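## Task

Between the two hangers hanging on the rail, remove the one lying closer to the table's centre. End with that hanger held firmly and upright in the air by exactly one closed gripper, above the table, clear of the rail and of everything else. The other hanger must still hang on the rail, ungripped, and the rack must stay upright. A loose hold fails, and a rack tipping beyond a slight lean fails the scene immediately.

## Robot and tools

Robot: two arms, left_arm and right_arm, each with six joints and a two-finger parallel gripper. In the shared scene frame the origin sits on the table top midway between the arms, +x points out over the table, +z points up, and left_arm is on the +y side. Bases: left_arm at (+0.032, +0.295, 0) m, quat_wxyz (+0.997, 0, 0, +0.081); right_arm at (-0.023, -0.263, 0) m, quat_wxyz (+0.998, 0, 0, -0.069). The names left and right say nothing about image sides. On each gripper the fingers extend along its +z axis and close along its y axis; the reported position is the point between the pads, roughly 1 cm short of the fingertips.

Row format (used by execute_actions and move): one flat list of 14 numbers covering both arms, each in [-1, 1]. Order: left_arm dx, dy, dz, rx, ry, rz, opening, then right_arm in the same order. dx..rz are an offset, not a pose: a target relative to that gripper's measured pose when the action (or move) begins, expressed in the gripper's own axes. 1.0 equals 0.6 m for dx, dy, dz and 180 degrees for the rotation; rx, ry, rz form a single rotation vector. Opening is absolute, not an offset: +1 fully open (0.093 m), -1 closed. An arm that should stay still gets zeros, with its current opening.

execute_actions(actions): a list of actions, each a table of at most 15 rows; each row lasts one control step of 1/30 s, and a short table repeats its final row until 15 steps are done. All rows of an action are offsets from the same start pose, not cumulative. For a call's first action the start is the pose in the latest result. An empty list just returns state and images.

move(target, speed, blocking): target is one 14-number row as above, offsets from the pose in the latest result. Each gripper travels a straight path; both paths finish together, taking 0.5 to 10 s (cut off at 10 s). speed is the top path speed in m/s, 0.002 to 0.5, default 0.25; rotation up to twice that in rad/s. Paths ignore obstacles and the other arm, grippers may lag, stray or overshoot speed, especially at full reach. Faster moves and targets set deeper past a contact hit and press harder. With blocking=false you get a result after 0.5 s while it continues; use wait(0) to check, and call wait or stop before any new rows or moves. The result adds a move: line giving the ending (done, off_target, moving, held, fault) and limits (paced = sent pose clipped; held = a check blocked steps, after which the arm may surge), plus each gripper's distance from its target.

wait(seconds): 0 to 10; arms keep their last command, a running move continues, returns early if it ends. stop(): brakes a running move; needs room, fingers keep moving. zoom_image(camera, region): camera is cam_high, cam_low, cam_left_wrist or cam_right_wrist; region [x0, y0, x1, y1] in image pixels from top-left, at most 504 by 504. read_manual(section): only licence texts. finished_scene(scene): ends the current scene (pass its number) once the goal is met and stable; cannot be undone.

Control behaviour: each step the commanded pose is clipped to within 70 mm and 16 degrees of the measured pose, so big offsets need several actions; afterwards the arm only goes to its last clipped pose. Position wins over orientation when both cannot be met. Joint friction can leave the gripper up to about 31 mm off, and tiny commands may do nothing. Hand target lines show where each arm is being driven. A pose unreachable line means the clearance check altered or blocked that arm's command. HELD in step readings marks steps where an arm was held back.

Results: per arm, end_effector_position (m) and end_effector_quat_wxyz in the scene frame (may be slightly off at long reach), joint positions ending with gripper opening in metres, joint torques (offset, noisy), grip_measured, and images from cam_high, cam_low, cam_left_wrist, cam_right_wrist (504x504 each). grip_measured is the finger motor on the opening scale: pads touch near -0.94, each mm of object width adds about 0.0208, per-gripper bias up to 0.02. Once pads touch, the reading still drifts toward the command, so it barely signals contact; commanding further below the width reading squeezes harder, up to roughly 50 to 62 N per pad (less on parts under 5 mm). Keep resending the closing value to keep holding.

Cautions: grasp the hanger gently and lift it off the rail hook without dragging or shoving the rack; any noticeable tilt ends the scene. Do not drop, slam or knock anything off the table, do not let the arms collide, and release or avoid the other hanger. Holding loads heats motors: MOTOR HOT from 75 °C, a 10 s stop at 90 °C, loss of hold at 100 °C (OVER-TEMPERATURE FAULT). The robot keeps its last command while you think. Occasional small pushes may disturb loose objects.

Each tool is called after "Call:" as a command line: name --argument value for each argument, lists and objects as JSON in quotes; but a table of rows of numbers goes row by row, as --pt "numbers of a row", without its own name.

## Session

Call:
execute_actions --actions '[]'

Scene clock: 0.00 s.
left_arm: end_effector_position=(+0.4037, +0.3517, +0.4092) grip_measured=+1.000 end_effector_quat_wxyz=(+0.711, -0.055, +0.699, +0.054) | right_arm: end_effector_position=(+0.3486, -0.3140, +0.4073) grip_measured=+1.000 end_effector_quat_wxyz=(+0.710, +0.048, +0.701, -0.055)
Joint positions: left_arm=[-0.01   1.052  1.062  0.007 -0.003 -0.002  0.093] | right_arm=[ 0.009  1.049  1.055  0.008  0.016 -0.009  0.093]
Joint velocities: left_arm=[-0.017  0.002 -0.012  0.007  0.007 -0.022  0.   ] | right_arm=[-0.012 -0.002 -0.012 -0.081  0.037  0.051  0.   ]
Joint torques (N m, as the arm reports them, + toward a larger angle): no reading
Motor temperatures (°C, as the motors report them): left_arm=[20 18 26 27 20 18] | right_arm=[20 20 23 28 19 19]
Hand target (left_arm): +0.404, +0.352, +0.409; +0.711, -0.055, +0.699, +0.054
Hand target (right_arm): +0.349, -0.314, +0.407; +0.710, +0.048, +0.701, -0.055

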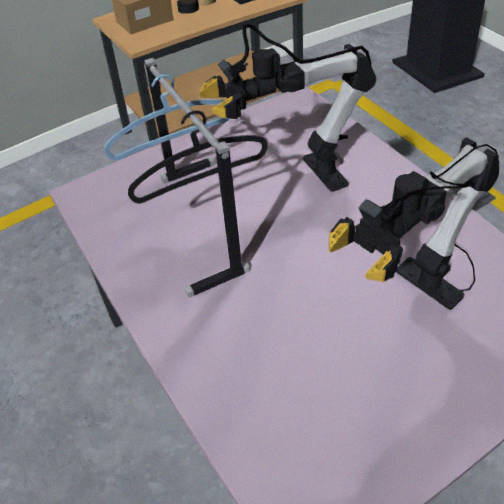

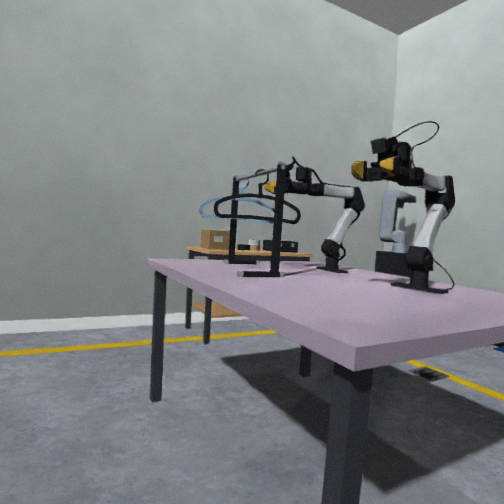

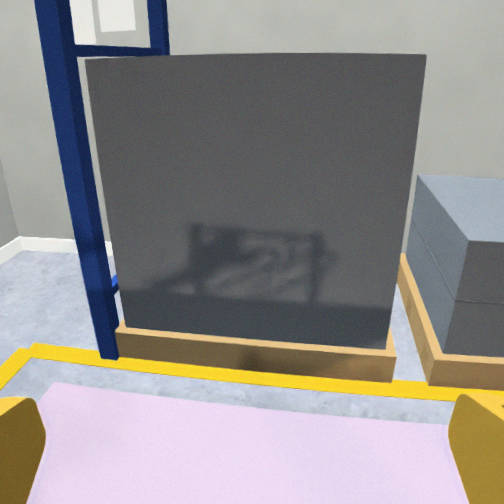

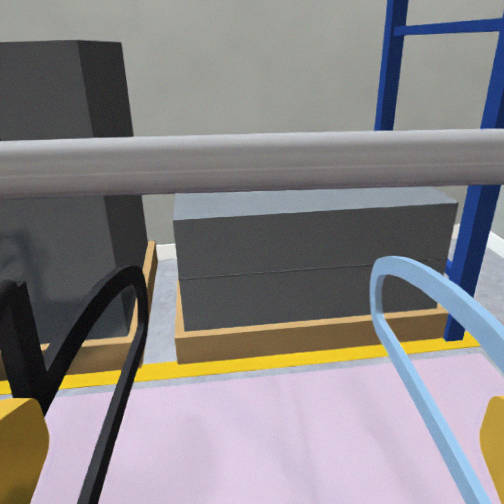

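Call:
zoom_image --camera "cam_high" --region '[95, 40, 285, 220]'

Call:
zoom_image --camera "cam_low" --region '[190, 145, 330, 285]'

Call:
zoom_image --camera "cam_high" --region '[140, 55, 240, 165]'

Region (95, 40, 285, 220) of cam_high's 504x504 image, scaled by 2.653, with more detail than that image has; it fills the top 477 rows of this view, and the rest is white.

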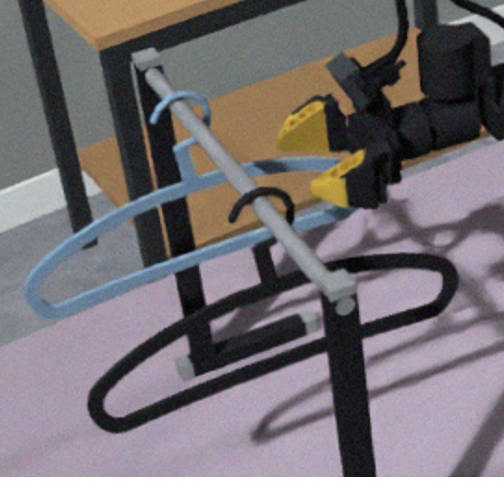

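Region (190, 145, 330, 285) of cam_low's 504x504 image, scaled by 3.600, with more detail than that image has.

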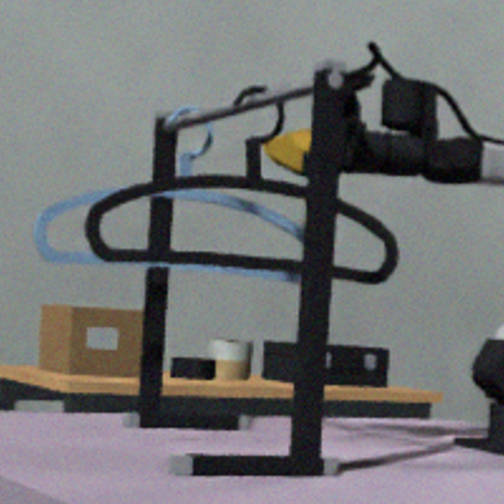

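Region (140, 55, 240, 165) of cam_high's 504x504 image, scaled by 4.582, with more detail than that image has; it fills the left 458 columns of this view, and the rest is white.

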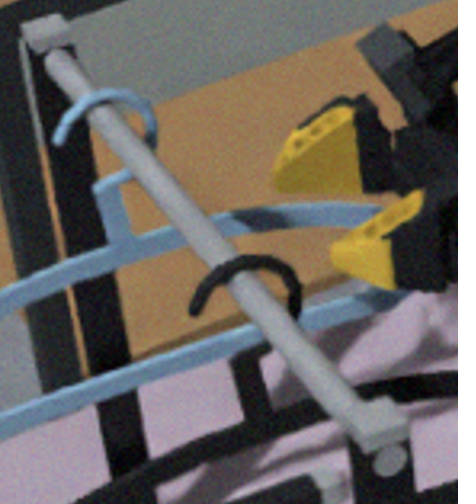

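Call:
move --target '[0,0,0,0,0,0,1, 0.02,0.144,0.03,-0.035,0.043,0,-0.25]' --speed 0.15

Call:
zoom_image --camera "cam_low" --region '[230, 150, 320, 230]'

Scene clock: 31.37 s.
left_arm: end_effector_position=(+0.4037, +0.3517, +0.4092) grip_measured=+1.000 end_effector_quat_wxyz=(+0.711, -0.055, +0.699, +0.054) | right_arm: end_effector_position=(+0.3756, -0.2314, +0.3919) grip_measured=-0.247 end_effector_quat_wxyz=(+0.665, +0.007, +0.747, -0.012)
Joint positions: left_arm=[-0.01   1.052  1.062  0.007 -0.003 -0.002  0.093] | right_arm=[ 0.292  1.169  1.184 -0.134  0.179  0.012  0.033]
Joint velocities: left_arm=[-0.012  0.012 -0.002  0.037 -0.022 -0.066  0.   ] | right_arm=[ 0.002 -0.017 -0.007 -0.022 -0.066 -0.007 -0.   ]
Joint torques (N m, as the arm reports them, + toward a larger angle): left_arm=[-0.1  -3.64  7.89  2.45  0.06 -0.06] | right_arm=[ 0.13 -2.69 11.22  2.17  0.16  0.03]
Motor temperatures (°C, as the motors report them): left_arm=[20 19 32 32 20 18] | right_arm=[20 21 27 32 19 19]
Hand target (left_arm): +0.404, +0.352, +0.409; +0.711, -0.055, +0.699, +0.054
Hand target (right_arm): +0.378, -0.231, +0.395; +0.663, +0.013, +0.748, -0.012
Off the commanded pose (left_arm): 0.000 m, 0 deg.
Off the commanded pose (right_arm): 0.005 m, 1 deg.
move: done

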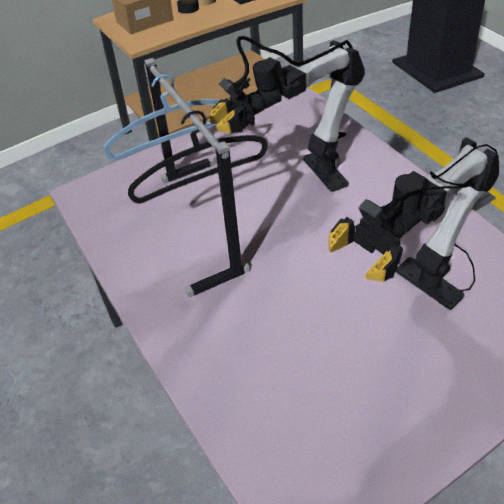

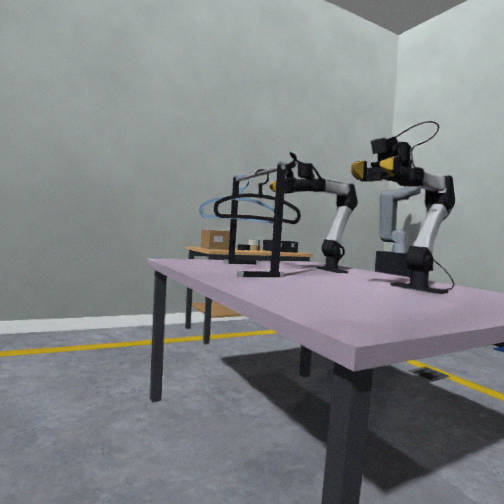

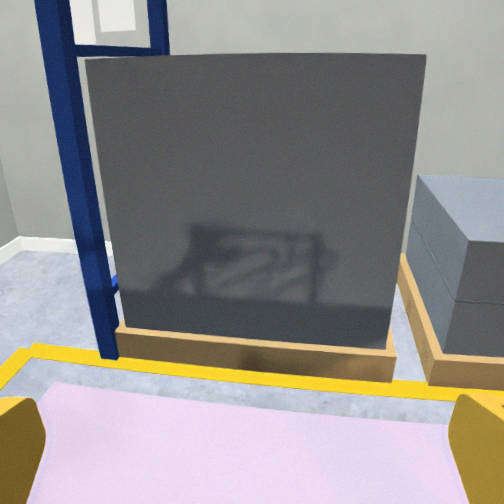

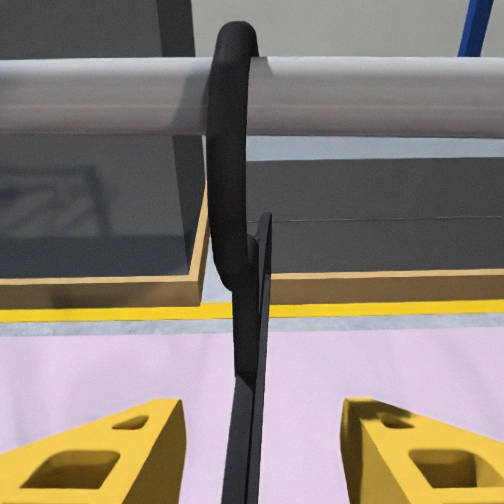

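Region (230, 150, 320, 230) of cam_low's 504x504 image, scaled by 5.600, with more detail than that image has.

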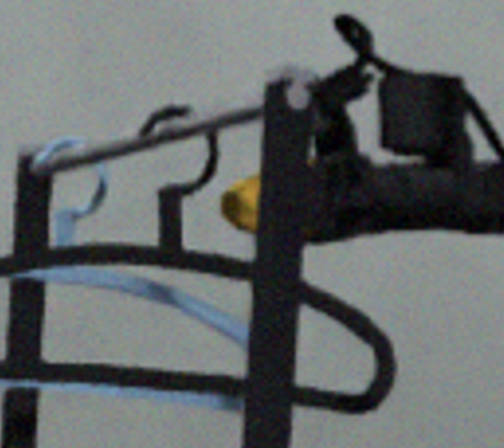

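Call:
move --target '[0,0,0,0,0,0,1, -0.033,0.006,0.115,0.015,-0.005,0,-0.3]' --speed 0.06

Call:
zoom_image --camera "cam_low" --region '[230, 150, 320, 230]'

Call:
zoom_image --camera "cam_high" --region '[160, 70, 260, 170]'

Scene clock: 43.10 s.
left_arm: end_effector_position=(+0.4037, +0.3517, +0.4092) grip_measured=+1.000 end_effector_quat_wxyz=(+0.711, -0.055, +0.699, +0.054) | right_arm: end_effector_position=(+0.4417, -0.2269, +0.3887) grip_measured=-0.297 end_effector_quat_wxyz=(+0.655, +0.017, +0.755, -0.026)
Joint positions: left_arm=[-0.01   1.052  1.062  0.007 -0.003 -0.002  0.093] | right_arm=[ 0.292  1.424  1.377 -0.099  0.213  0.013  0.031]
Joint velocities: left_arm=[-0.007  0.007  0.022  0.007  0.037 -0.022  0.   ] | right_arm=[-0.002 -0.012  0.012 -0.051  0.051 -0.037 -0.   ]
Joint torques (N m, as the arm reports them, + toward a larger angle): left_arm=[-0.06 -3.66  7.86  2.44  0.1  -0.04] | right_arm=[-0.54 -5.08 11.34  2.65  0.13 -0.08]
Motor temperatures (°C, as the motors report them): left_arm=[20 19 33 33 20 18] | right_arm=[20 21 29 33 19 19]
Hand target (left_arm): +0.404, +0.352, +0.409; +0.711, -0.055, +0.699, +0.054
Hand target (right_arm): +0.446, -0.229, +0.402; +0.670, +0.023, +0.741, -0.030
Off the commanded pose (left_arm): 0.000 m, 0 deg.
Off the commanded pose (right_arm): 0.016 m, 3 deg.
move: off_target (right_arm)

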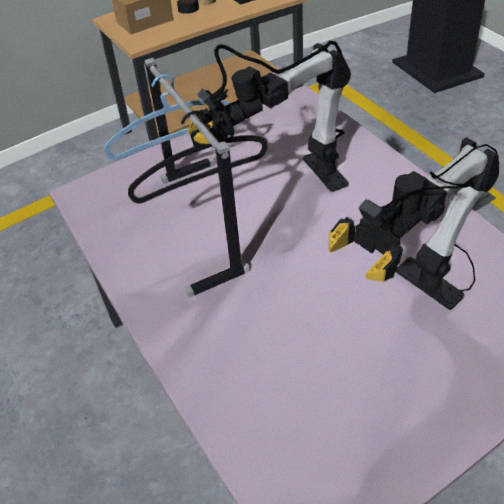

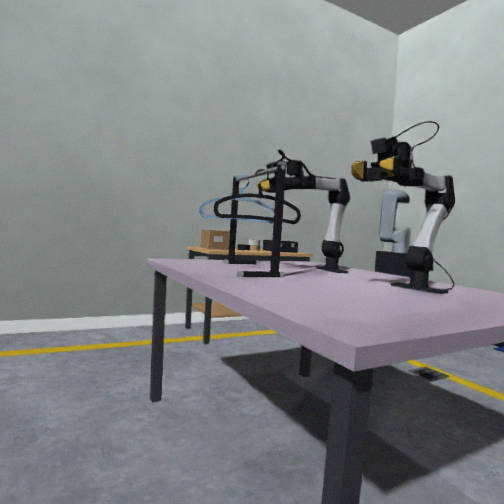

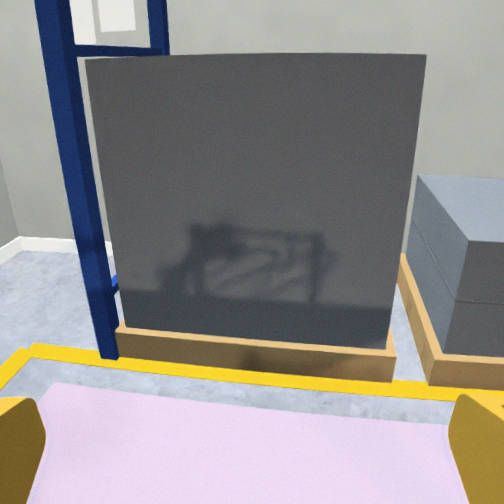

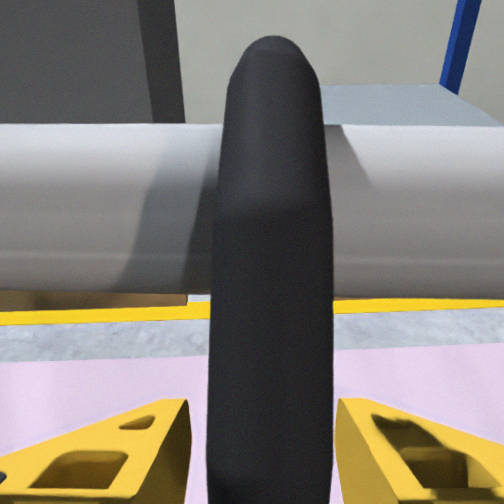

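Region (230, 150, 320, 230) of cam_low's 504x504 image, scaled by 5.600, with more detail than that image has.

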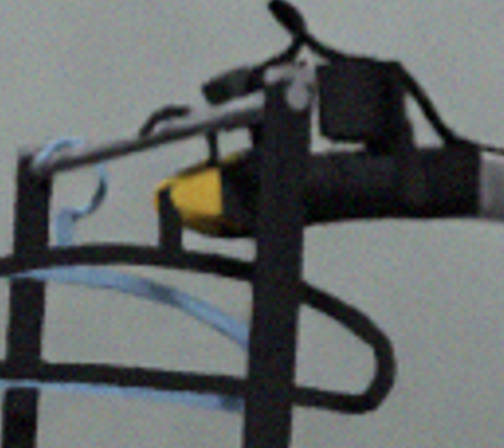

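Region (160, 70, 260, 170) of cam_high's 504x504 image, scaled by 5.040, with more detail than that image has.

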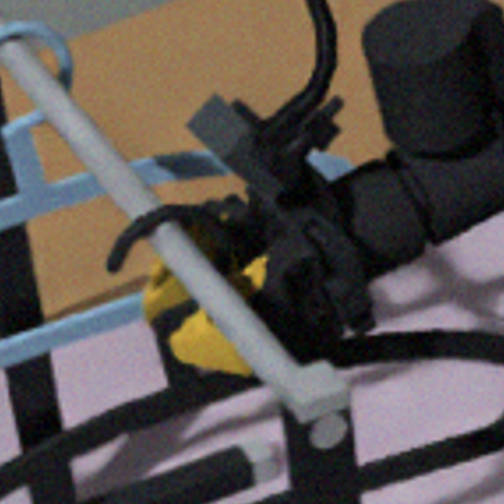

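Call:
move --target '[0,0,0,0,0,0,1, 0.012,-0.002,0.022,0,-0.008,0,-0.3]' --speed 0.03

Call:
zoom_image --camera "cam_low" --region '[230, 150, 320, 230]'

Scene clock: 50.83 s.
left_arm: end_effector_position=(+0.4037, +0.3517, +0.4092) grip_measured=+1.000 end_effector_quat_wxyz=(+0.711, -0.055, +0.699, +0.054) | right_arm: end_effector_position=(+0.4483, -0.2260, +0.3856) grip_measured=-0.297 end_effector_quat_wxyz=(+0.663, +0.019, +0.748, -0.025)
Joint positions: left_arm=[-0.01   1.052  1.062  0.007 -0.003 -0.002  0.093] | right_arm=[ 0.292  1.441  1.358 -0.041  0.214  0.013  0.031]
Joint velocities: left_arm=[-0.007 -0.012 -0.022 -0.007  0.022  0.037  0.   ] | right_arm=[-0.007  0.002  0.002  0.095 -0.051  0.037 -0.   ]
Joint torques (N m, as the arm reports them, + toward a larger angle): left_arm=[-0.08 -3.73  7.83  2.43  0.11 -0.05] | right_arm=[-1.23 -5.4   7.51  2.63 -0.08 -0.1 ]
Motor temperatures (°C, as the motors report them): left_arm=[20 20 34 33 20 18] | right_arm=[20 21 30 34 19 19]
Hand target (left_arm): +0.404, +0.352, +0.409; +0.711, -0.055, +0.699, +0.054
Hand target (right_arm): +0.453, -0.229, +0.380; +0.664, +0.017, +0.747, -0.026
Off the commanded pose (left_arm): 0.000 m, 0 deg.
Off the commanded pose (right_arm): 0.008 m, 0 deg.
move: done

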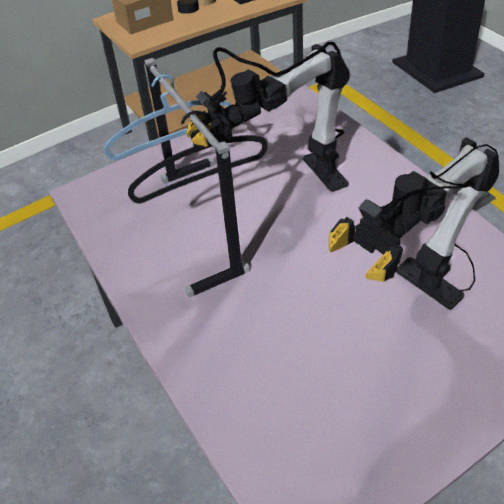

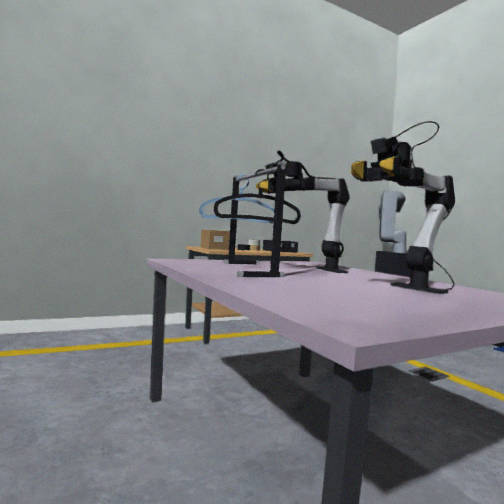

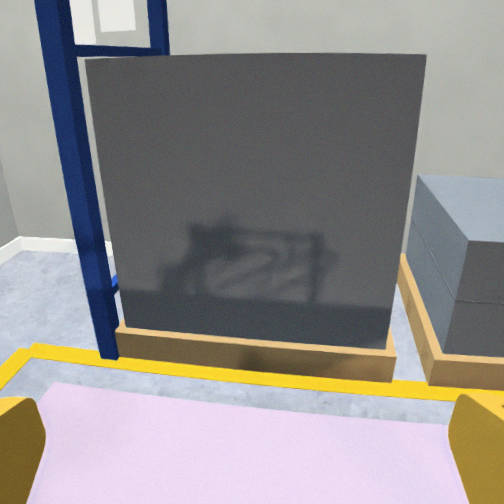

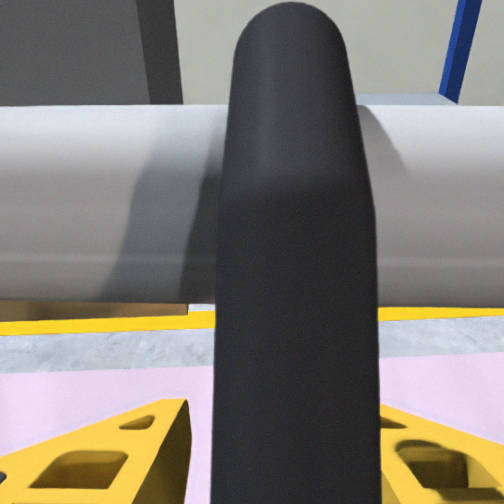

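Region (230, 150, 320, 230) of cam_low's 504x504 image, scaled by 5.600, with more detail than that image has.

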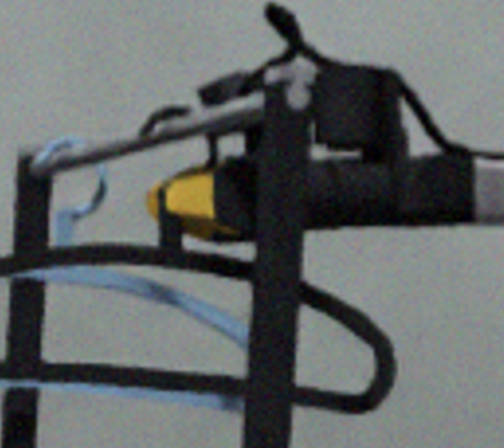

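Call:
move --target '[0,0,0,0,0,0,1, 0.02,-0.004,0.003,0,0,0,-0.3]' --speed 0.03

Call:
zoom_image --camera "cam_low" --region '[230, 150, 320, 230]'

Scene clock: 56.77 s.
left_arm: end_effector_position=(+0.4037, +0.3517, +0.4092) grip_measured=+1.000 end_effector_quat_wxyz=(+0.711, -0.055, +0.699, +0.054) | right_arm: end_effector_position=(+0.4488, -0.2259, +0.3703) grip_measured=-0.297 end_effector_quat_wxyz=(+0.654, +0.017, +0.756, -0.027)
Joint positions: left_arm=[-0.01   1.052  1.062  0.007 -0.003 -0.002  0.093] | right_arm=[ 0.292  1.441  1.321 -0.028  0.214  0.013  0.031]
Joint velocities: left_arm=[ 0.002 -0.002  0.007 -0.051 -0.022  0.037  0.   ] | right_arm=[ 0.007 -0.017  0.007 -0.007 -0.022  0.066 -0.   ]
Joint torques (N m, as the arm reports them, + toward a larger angle): left_arm=[-0.09 -3.7   7.88  2.43  0.1  -0.03] | right_arm=[-1.01 -6.84  7.47  2.61 -0.03 -0.03]
Motor temperatures (°C, as the motors report them): left_arm=[20 20 34 34 20 18] | right_arm=[20 22 30 34 19 19]
Hand target (left_arm): +0.404, +0.352, +0.409; +0.711, -0.055, +0.699, +0.054
Hand target (right_arm): +0.448, -0.228, +0.373; +0.662, +0.018, +0.749, -0.025
Off the commanded pose (left_arm): 0.000 m, 0 deg.
Off the commanded pose (right_arm): 0.004 m, 1 deg.
move: done

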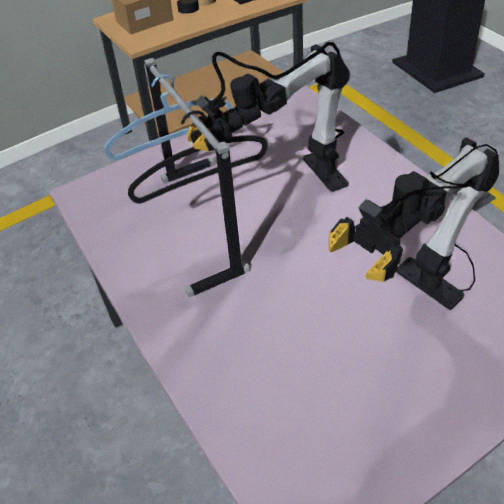

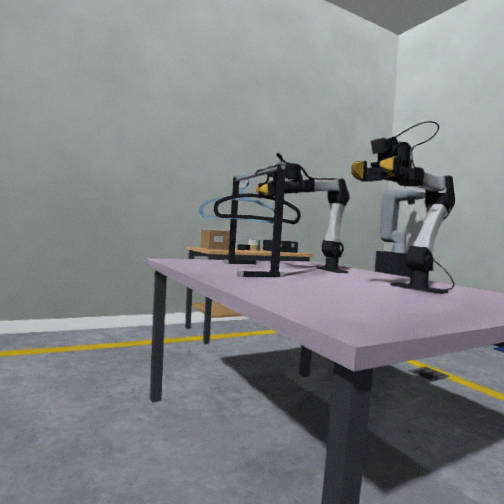

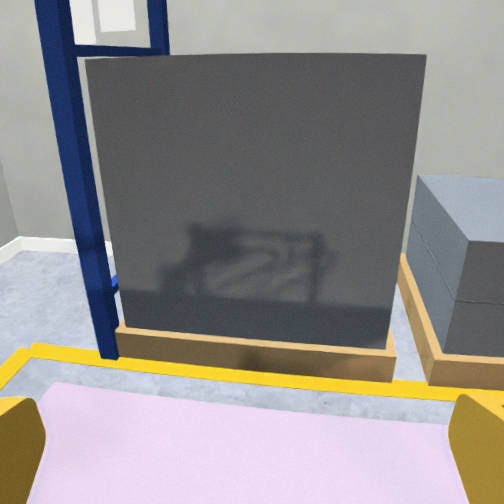

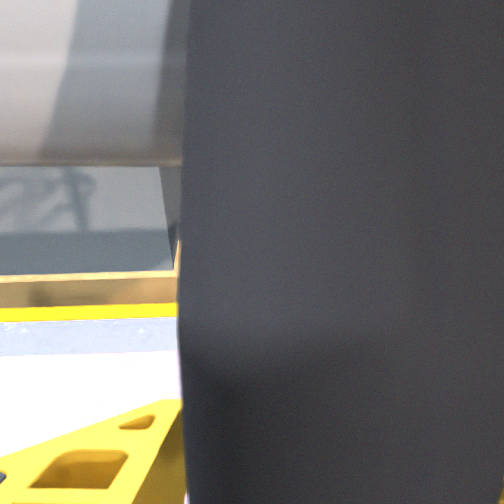

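Region (230, 150, 320, 230) of cam_low's 504x504 image, scaled by 5.600, with more detail than that image has.

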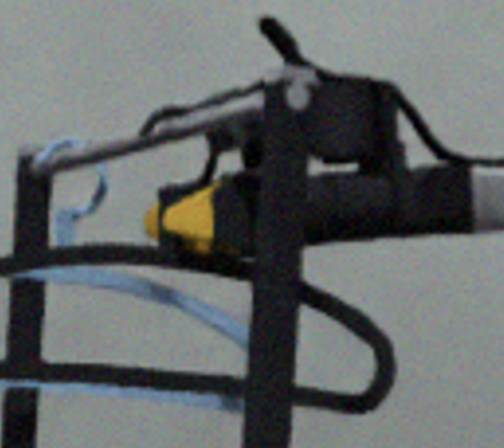

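Call:
move --target '[0,0,0,0,0,0,1, 0,0,0,0,0,0,-1]' --speed 0.03

Call:
move --target '[0,0,0,0,0,0,1, -0.072,0,-0.014,0,-0.012,0,-1]' --speed 0.04

Call:
zoom_image --camera "cam_low" --region '[230, 150, 320, 230]'

Call:
zoom_image --camera "cam_high" --region '[160, 70, 260, 170]'

Scene clock: 64.83 s.
left_arm: end_effector_position=(+0.4037, +0.3517, +0.4092) grip_measured=+1.000 end_effector_quat_wxyz=(+0.711, -0.055, +0.699, +0.054) | right_arm: end_effector_position=(+0.4489, -0.2259, +0.3712) grip_measured=-0.942 end_effector_quat_wxyz=(+0.655, +0.017, +0.755, -0.026)
Joint positions: left_arm=[-0.01   1.052  1.062  0.007 -0.003 -0.002  0.093] | right_arm=[ 0.292  1.441  1.321 -0.024  0.214  0.013  0.   ]
Joint velocities: left_arm=[ 0.012 -0.007 -0.017  0.022 -0.007 -0.066  0.   ] | right_arm=[ 0.002 -0.007  0.007 -0.066  0.007 -0.022 -0.001]
Joint torques (N m, as the arm reports them, + toward a larger angle): left_arm=[-0.15 -3.66  7.94  2.47  0.11 -0.06] | right_arm=[-0.48 -6.3   9.05  2.33  0.02 -0.02]
Motor temperatures (°C, as the motors report them): left_arm=[20 20 35 34 20 18] | right_arm=[20 23 29 35 19 19]
Hand target (left_arm): +0.404, +0.352, +0.409; +0.711, -0.055, +0.699, +0.054
Hand target (right_arm): +0.449, -0.226, +0.370; +0.654, +0.017, +0.756, -0.027
Off the commanded pose (left_arm): 0.000 m, 0 deg.
Off the commanded pose (right_arm): 0.001 m, 0 deg.
move: done

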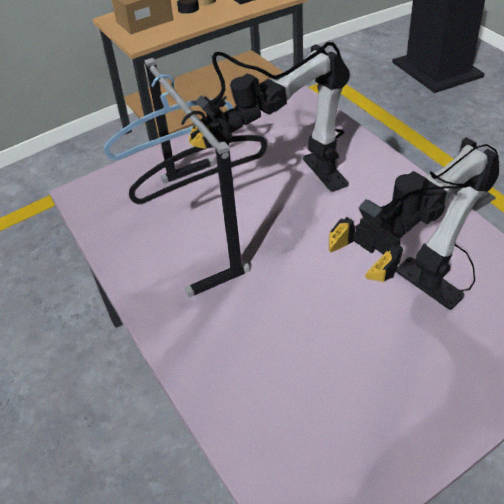

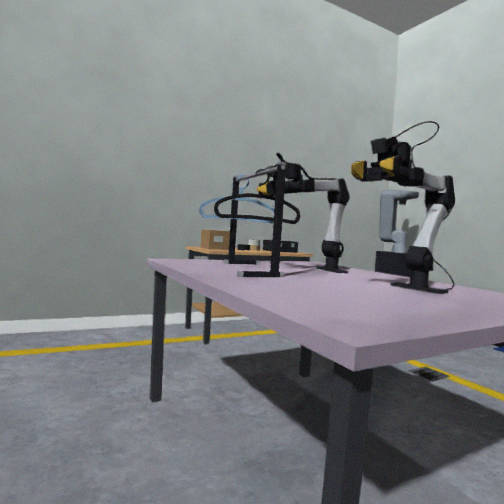

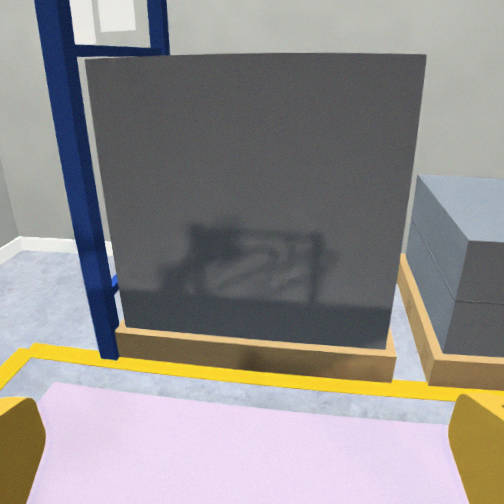

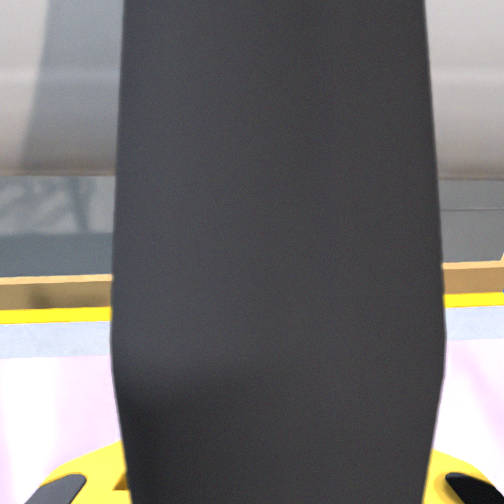

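Scene clock: 66.23 s.
left_arm: end_effector_position=(+0.4037, +0.3517, +0.4092) grip_measured=+1.000 end_effector_quat_wxyz=(+0.711, -0.055, +0.699, +0.054) | right_arm: end_effector_position=(+0.4440, -0.2266, +0.4047) grip_measured=-0.942 end_effector_quat_wxyz=(+0.660, +0.018, +0.750, -0.025)
Joint positions: left_arm=[-0.01   1.052  1.062  0.007 -0.003 -0.002  0.093] | right_arm=[ 0.292  1.441  1.442 -0.13   0.214  0.013  0.   ]
Joint velocities: left_arm=[ 0.017 -0.012 -0.007  0.022  0.022 -0.022  0.   ] | right_arm=[ 0.012  0.007  0.012 -0.051 -0.037 -0.022 -0.001]
Joint torques (N m, as the arm reports them, + toward a larger angle): left_arm=[-0.12 -3.7   7.88  2.44  0.11 -0.05] | right_arm=[-0.29 -5.37 11.6   2.46  0.07 -0.11]
Motor temperatures (°C, as the motors report them): left_arm=[20 20 35 34 20 18] | right_arm=[20 23 30 35 19 19]
Hand target (left_arm): +0.404, +0.352, +0.409; +0.711, -0.055, +0.699, +0.054
Hand target (right_arm): +0.447, -0.226, +0.415; +0.669, +0.017, +0.742, -0.026
Off the commanded pose (left_arm): 0.000 m, 0 deg.
Off the commanded pose (right_arm): 0.011 m, 1 deg.
move: off_target (right_arm)

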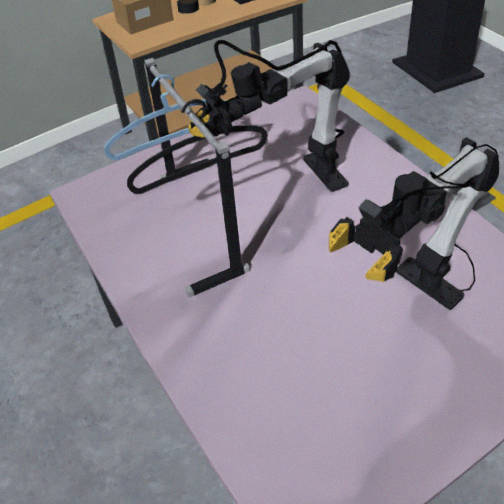

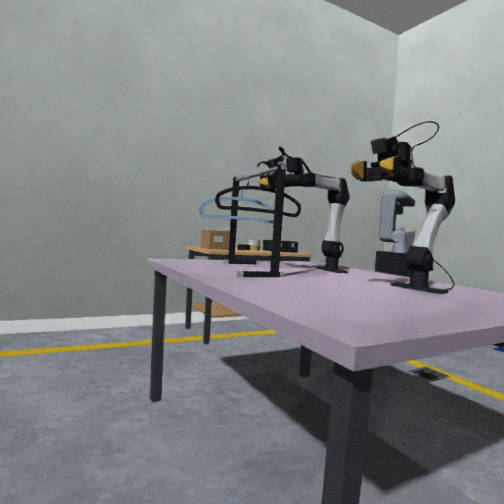

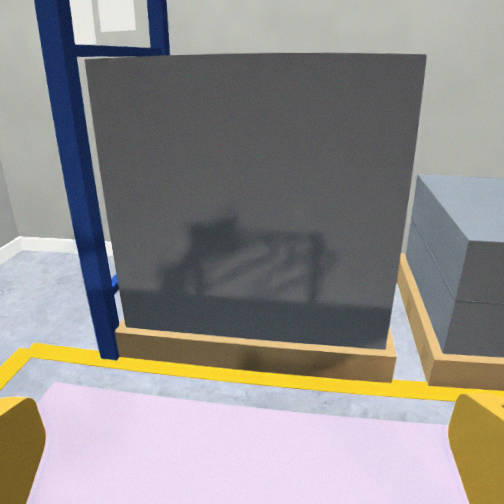

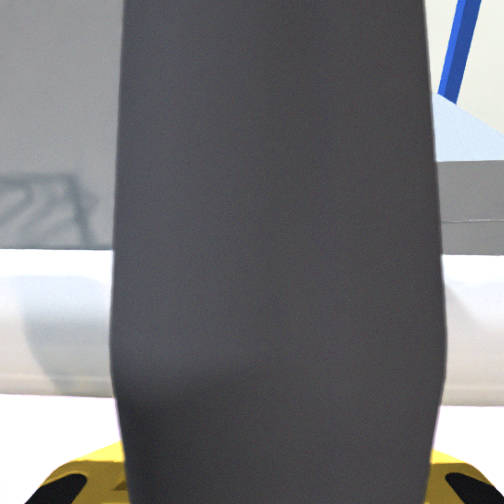

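Region (230, 150, 320, 230) of cam_low's 504x504 image, scaled by 5.600, with more detail than that image has.

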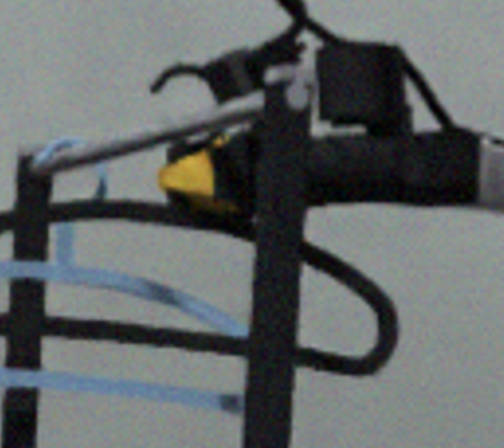

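Region (160, 70, 260, 170) of cam_high's 504x504 image, scaled by 5.040, with more detail than that image has.

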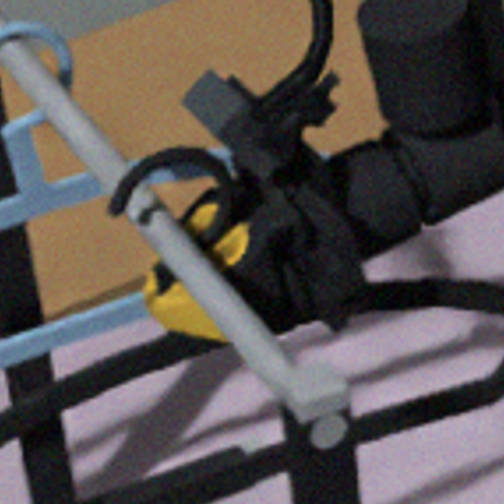

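Call:
move --target '[0,0,0,0,0,0,1, 0.024,0,-0.085,0,0,0,-1]' --speed 0.04

Call:
zoom_image --camera "cam_low" --region '[230, 150, 320, 230]'

Scene clock: 77.90 s.
left_arm: end_effector_position=(+0.4037, +0.3517, +0.4092) grip_measured=+1.000 end_effector_quat_wxyz=(+0.711, -0.055, +0.699, +0.054) | right_arm: end_effector_position=(+0.3984, -0.2248, +0.3913) grip_measured=-0.942 end_effector_quat_wxyz=(+0.652, +0.013, +0.758, -0.027)
Joint positions: left_arm=[-0.01   1.052  1.062  0.007 -0.003 -0.002  0.093] | right_arm=[ 0.322  1.272  1.28  -0.162  0.239  0.013  0.   ]
Joint velocities: left_arm=[-0.007  0.012  0.002 -0.081  0.022  0.022  0.   ] | right_arm=[-0.012  0.002  0.007 -0.007 -0.022 -0.037 -0.001]
Joint torques (N m, as the arm reports them, + toward a larger angle): left_arm=[-0.08 -3.61  7.95  2.43  0.11 -0.03] | right_arm=[ 0.27 -6.69  7.51  2.45  0.14  0.05]
Motor temperatures (°C, as the motors report them): left_arm=[20 20 36 34 20 18] | right_arm=[20 23 31 35 19 19]
Hand target (left_arm): +0.404, +0.352, +0.409; +0.711, -0.055, +0.699, +0.054
Hand target (right_arm): +0.392, -0.224, +0.398; +0.660, +0.018, +0.750, -0.025
Off the commanded pose (left_arm): 0.000 m, 0 deg.
Off the commanded pose (right_arm): 0.009 m, 1 deg.
move: done

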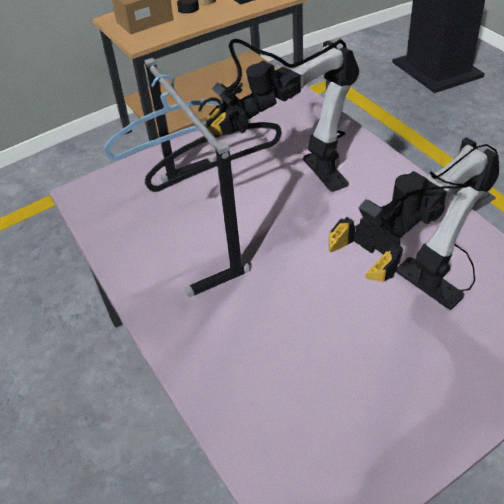

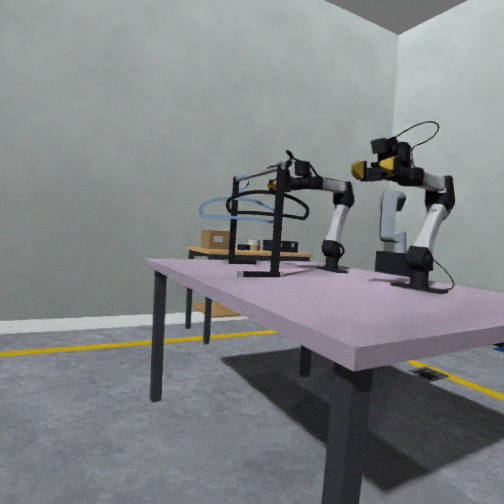

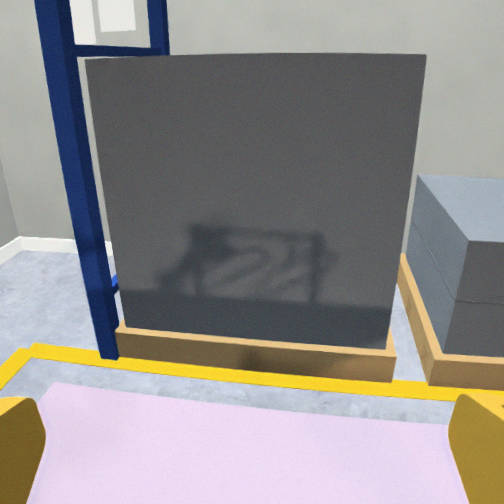

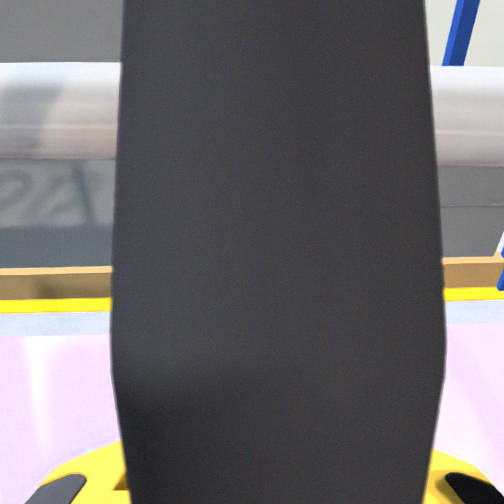

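Region (230, 150, 320, 230) of cam_low's 504x504 image, scaled by 5.600, with more detail than that image has.

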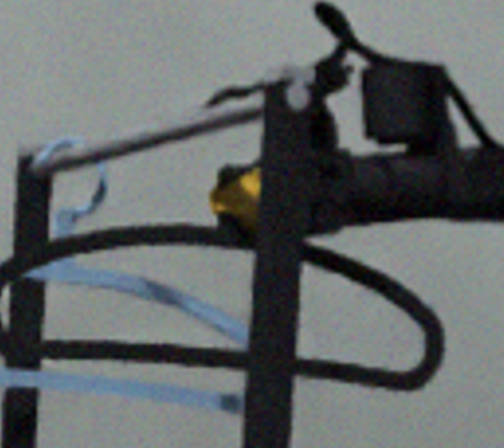

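Call:
zoom_image --camera "cam_high" --region '[170, 70, 270, 170]'

Region (170, 70, 270, 170) of cam_high's 504x504 image, scaled by 5.040, with more detail than that image has.

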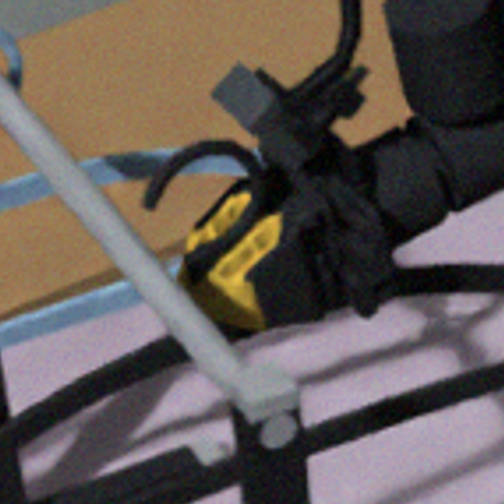

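Call:
move --target '[0,0,0,0,0,0,1, 0.021,-0.058,-0.345,-0.04,-0.015,0,-1]' --speed 0.12

Call:
zoom_image --camera "cam_low" --region '[220, 130, 400, 290]'

Scene clock: 90.97 s.
left_arm: end_effector_position=(+0.4037, +0.3517, +0.4092) grip_measured=+1.000 end_effector_quat_wxyz=(+0.711, -0.055, +0.699, +0.054) | right_arm: end_effector_position=(+0.1964, -0.2515, +0.4008) grip_measured=-0.941 end_effector_quat_wxyz=(+0.654, -0.024, +0.756, +0.020)
Joint positions: left_arm=[-0.01   1.052  1.062  0.007 -0.003 -0.002  0.093] | right_arm=[ 0.151  0.585  1.119 -0.679 -0.05  -0.008  0.   ]
Joint velocities: left_arm=[ 0.017  0.002  0.007 -0.066 -0.051  0.022  0.   ] | right_arm=[-0.012 -0.002  0.012 -0.095 -0.051 -0.051 -0.   ]
Joint torques (N m, as the arm reports them, + toward a larger angle): left_arm=[-0.18 -3.67  7.9   2.45  0.12 -0.03] | right_arm=[-1.03  0.51  8.41  2.53 -0.11 -0.15]
Motor temperatures (°C, as the motors report them): left_arm=[20 20 36 35 20 18] | right_arm=[20 24 30 36 19 19]
Hand target (left_arm): +0.404, +0.352, +0.409; +0.711, -0.055, +0.699, +0.054
Hand target (right_arm): +0.190, -0.251, +0.413; +0.669, -0.029, +0.742, +0.019
Off the commanded pose (left_arm): 0.000 m, 0 deg.
Off the commanded pose (right_arm): 0.012 m, 2 deg.
move: off_target (right_arm)

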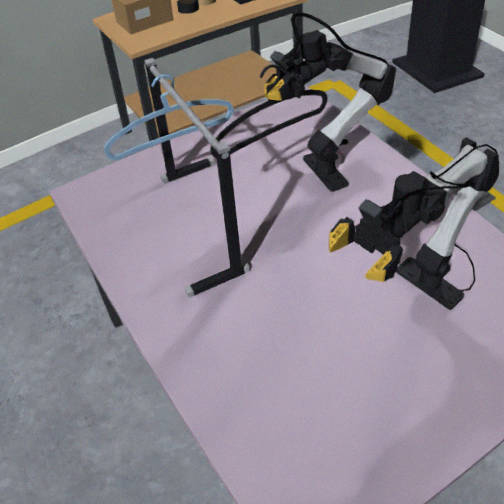

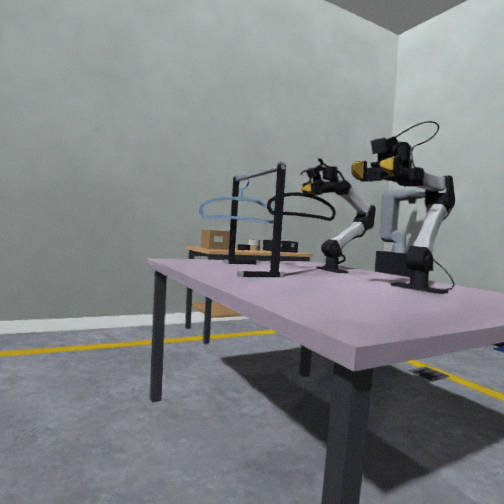

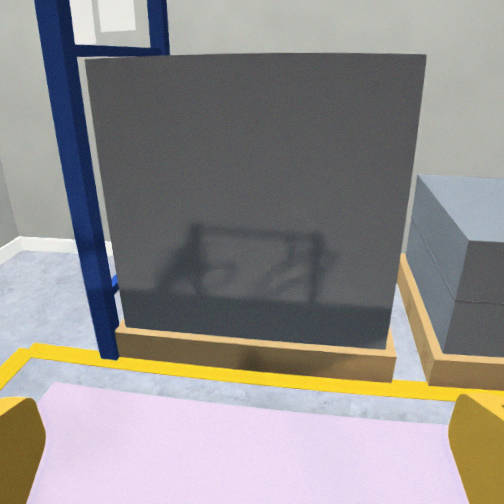

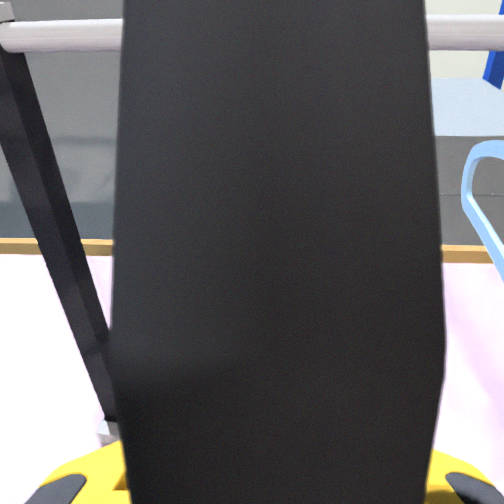

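Region (220, 130, 400, 290) of cam_low's 504x504 image, scaled by 2.800, with more detail than that image has.

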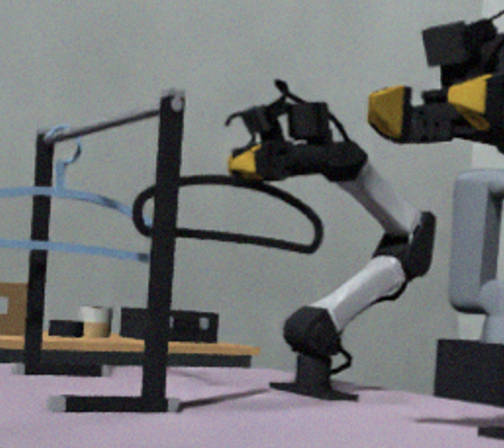

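Call:
finished_scene --scene 2

The scene is finished: the task was done.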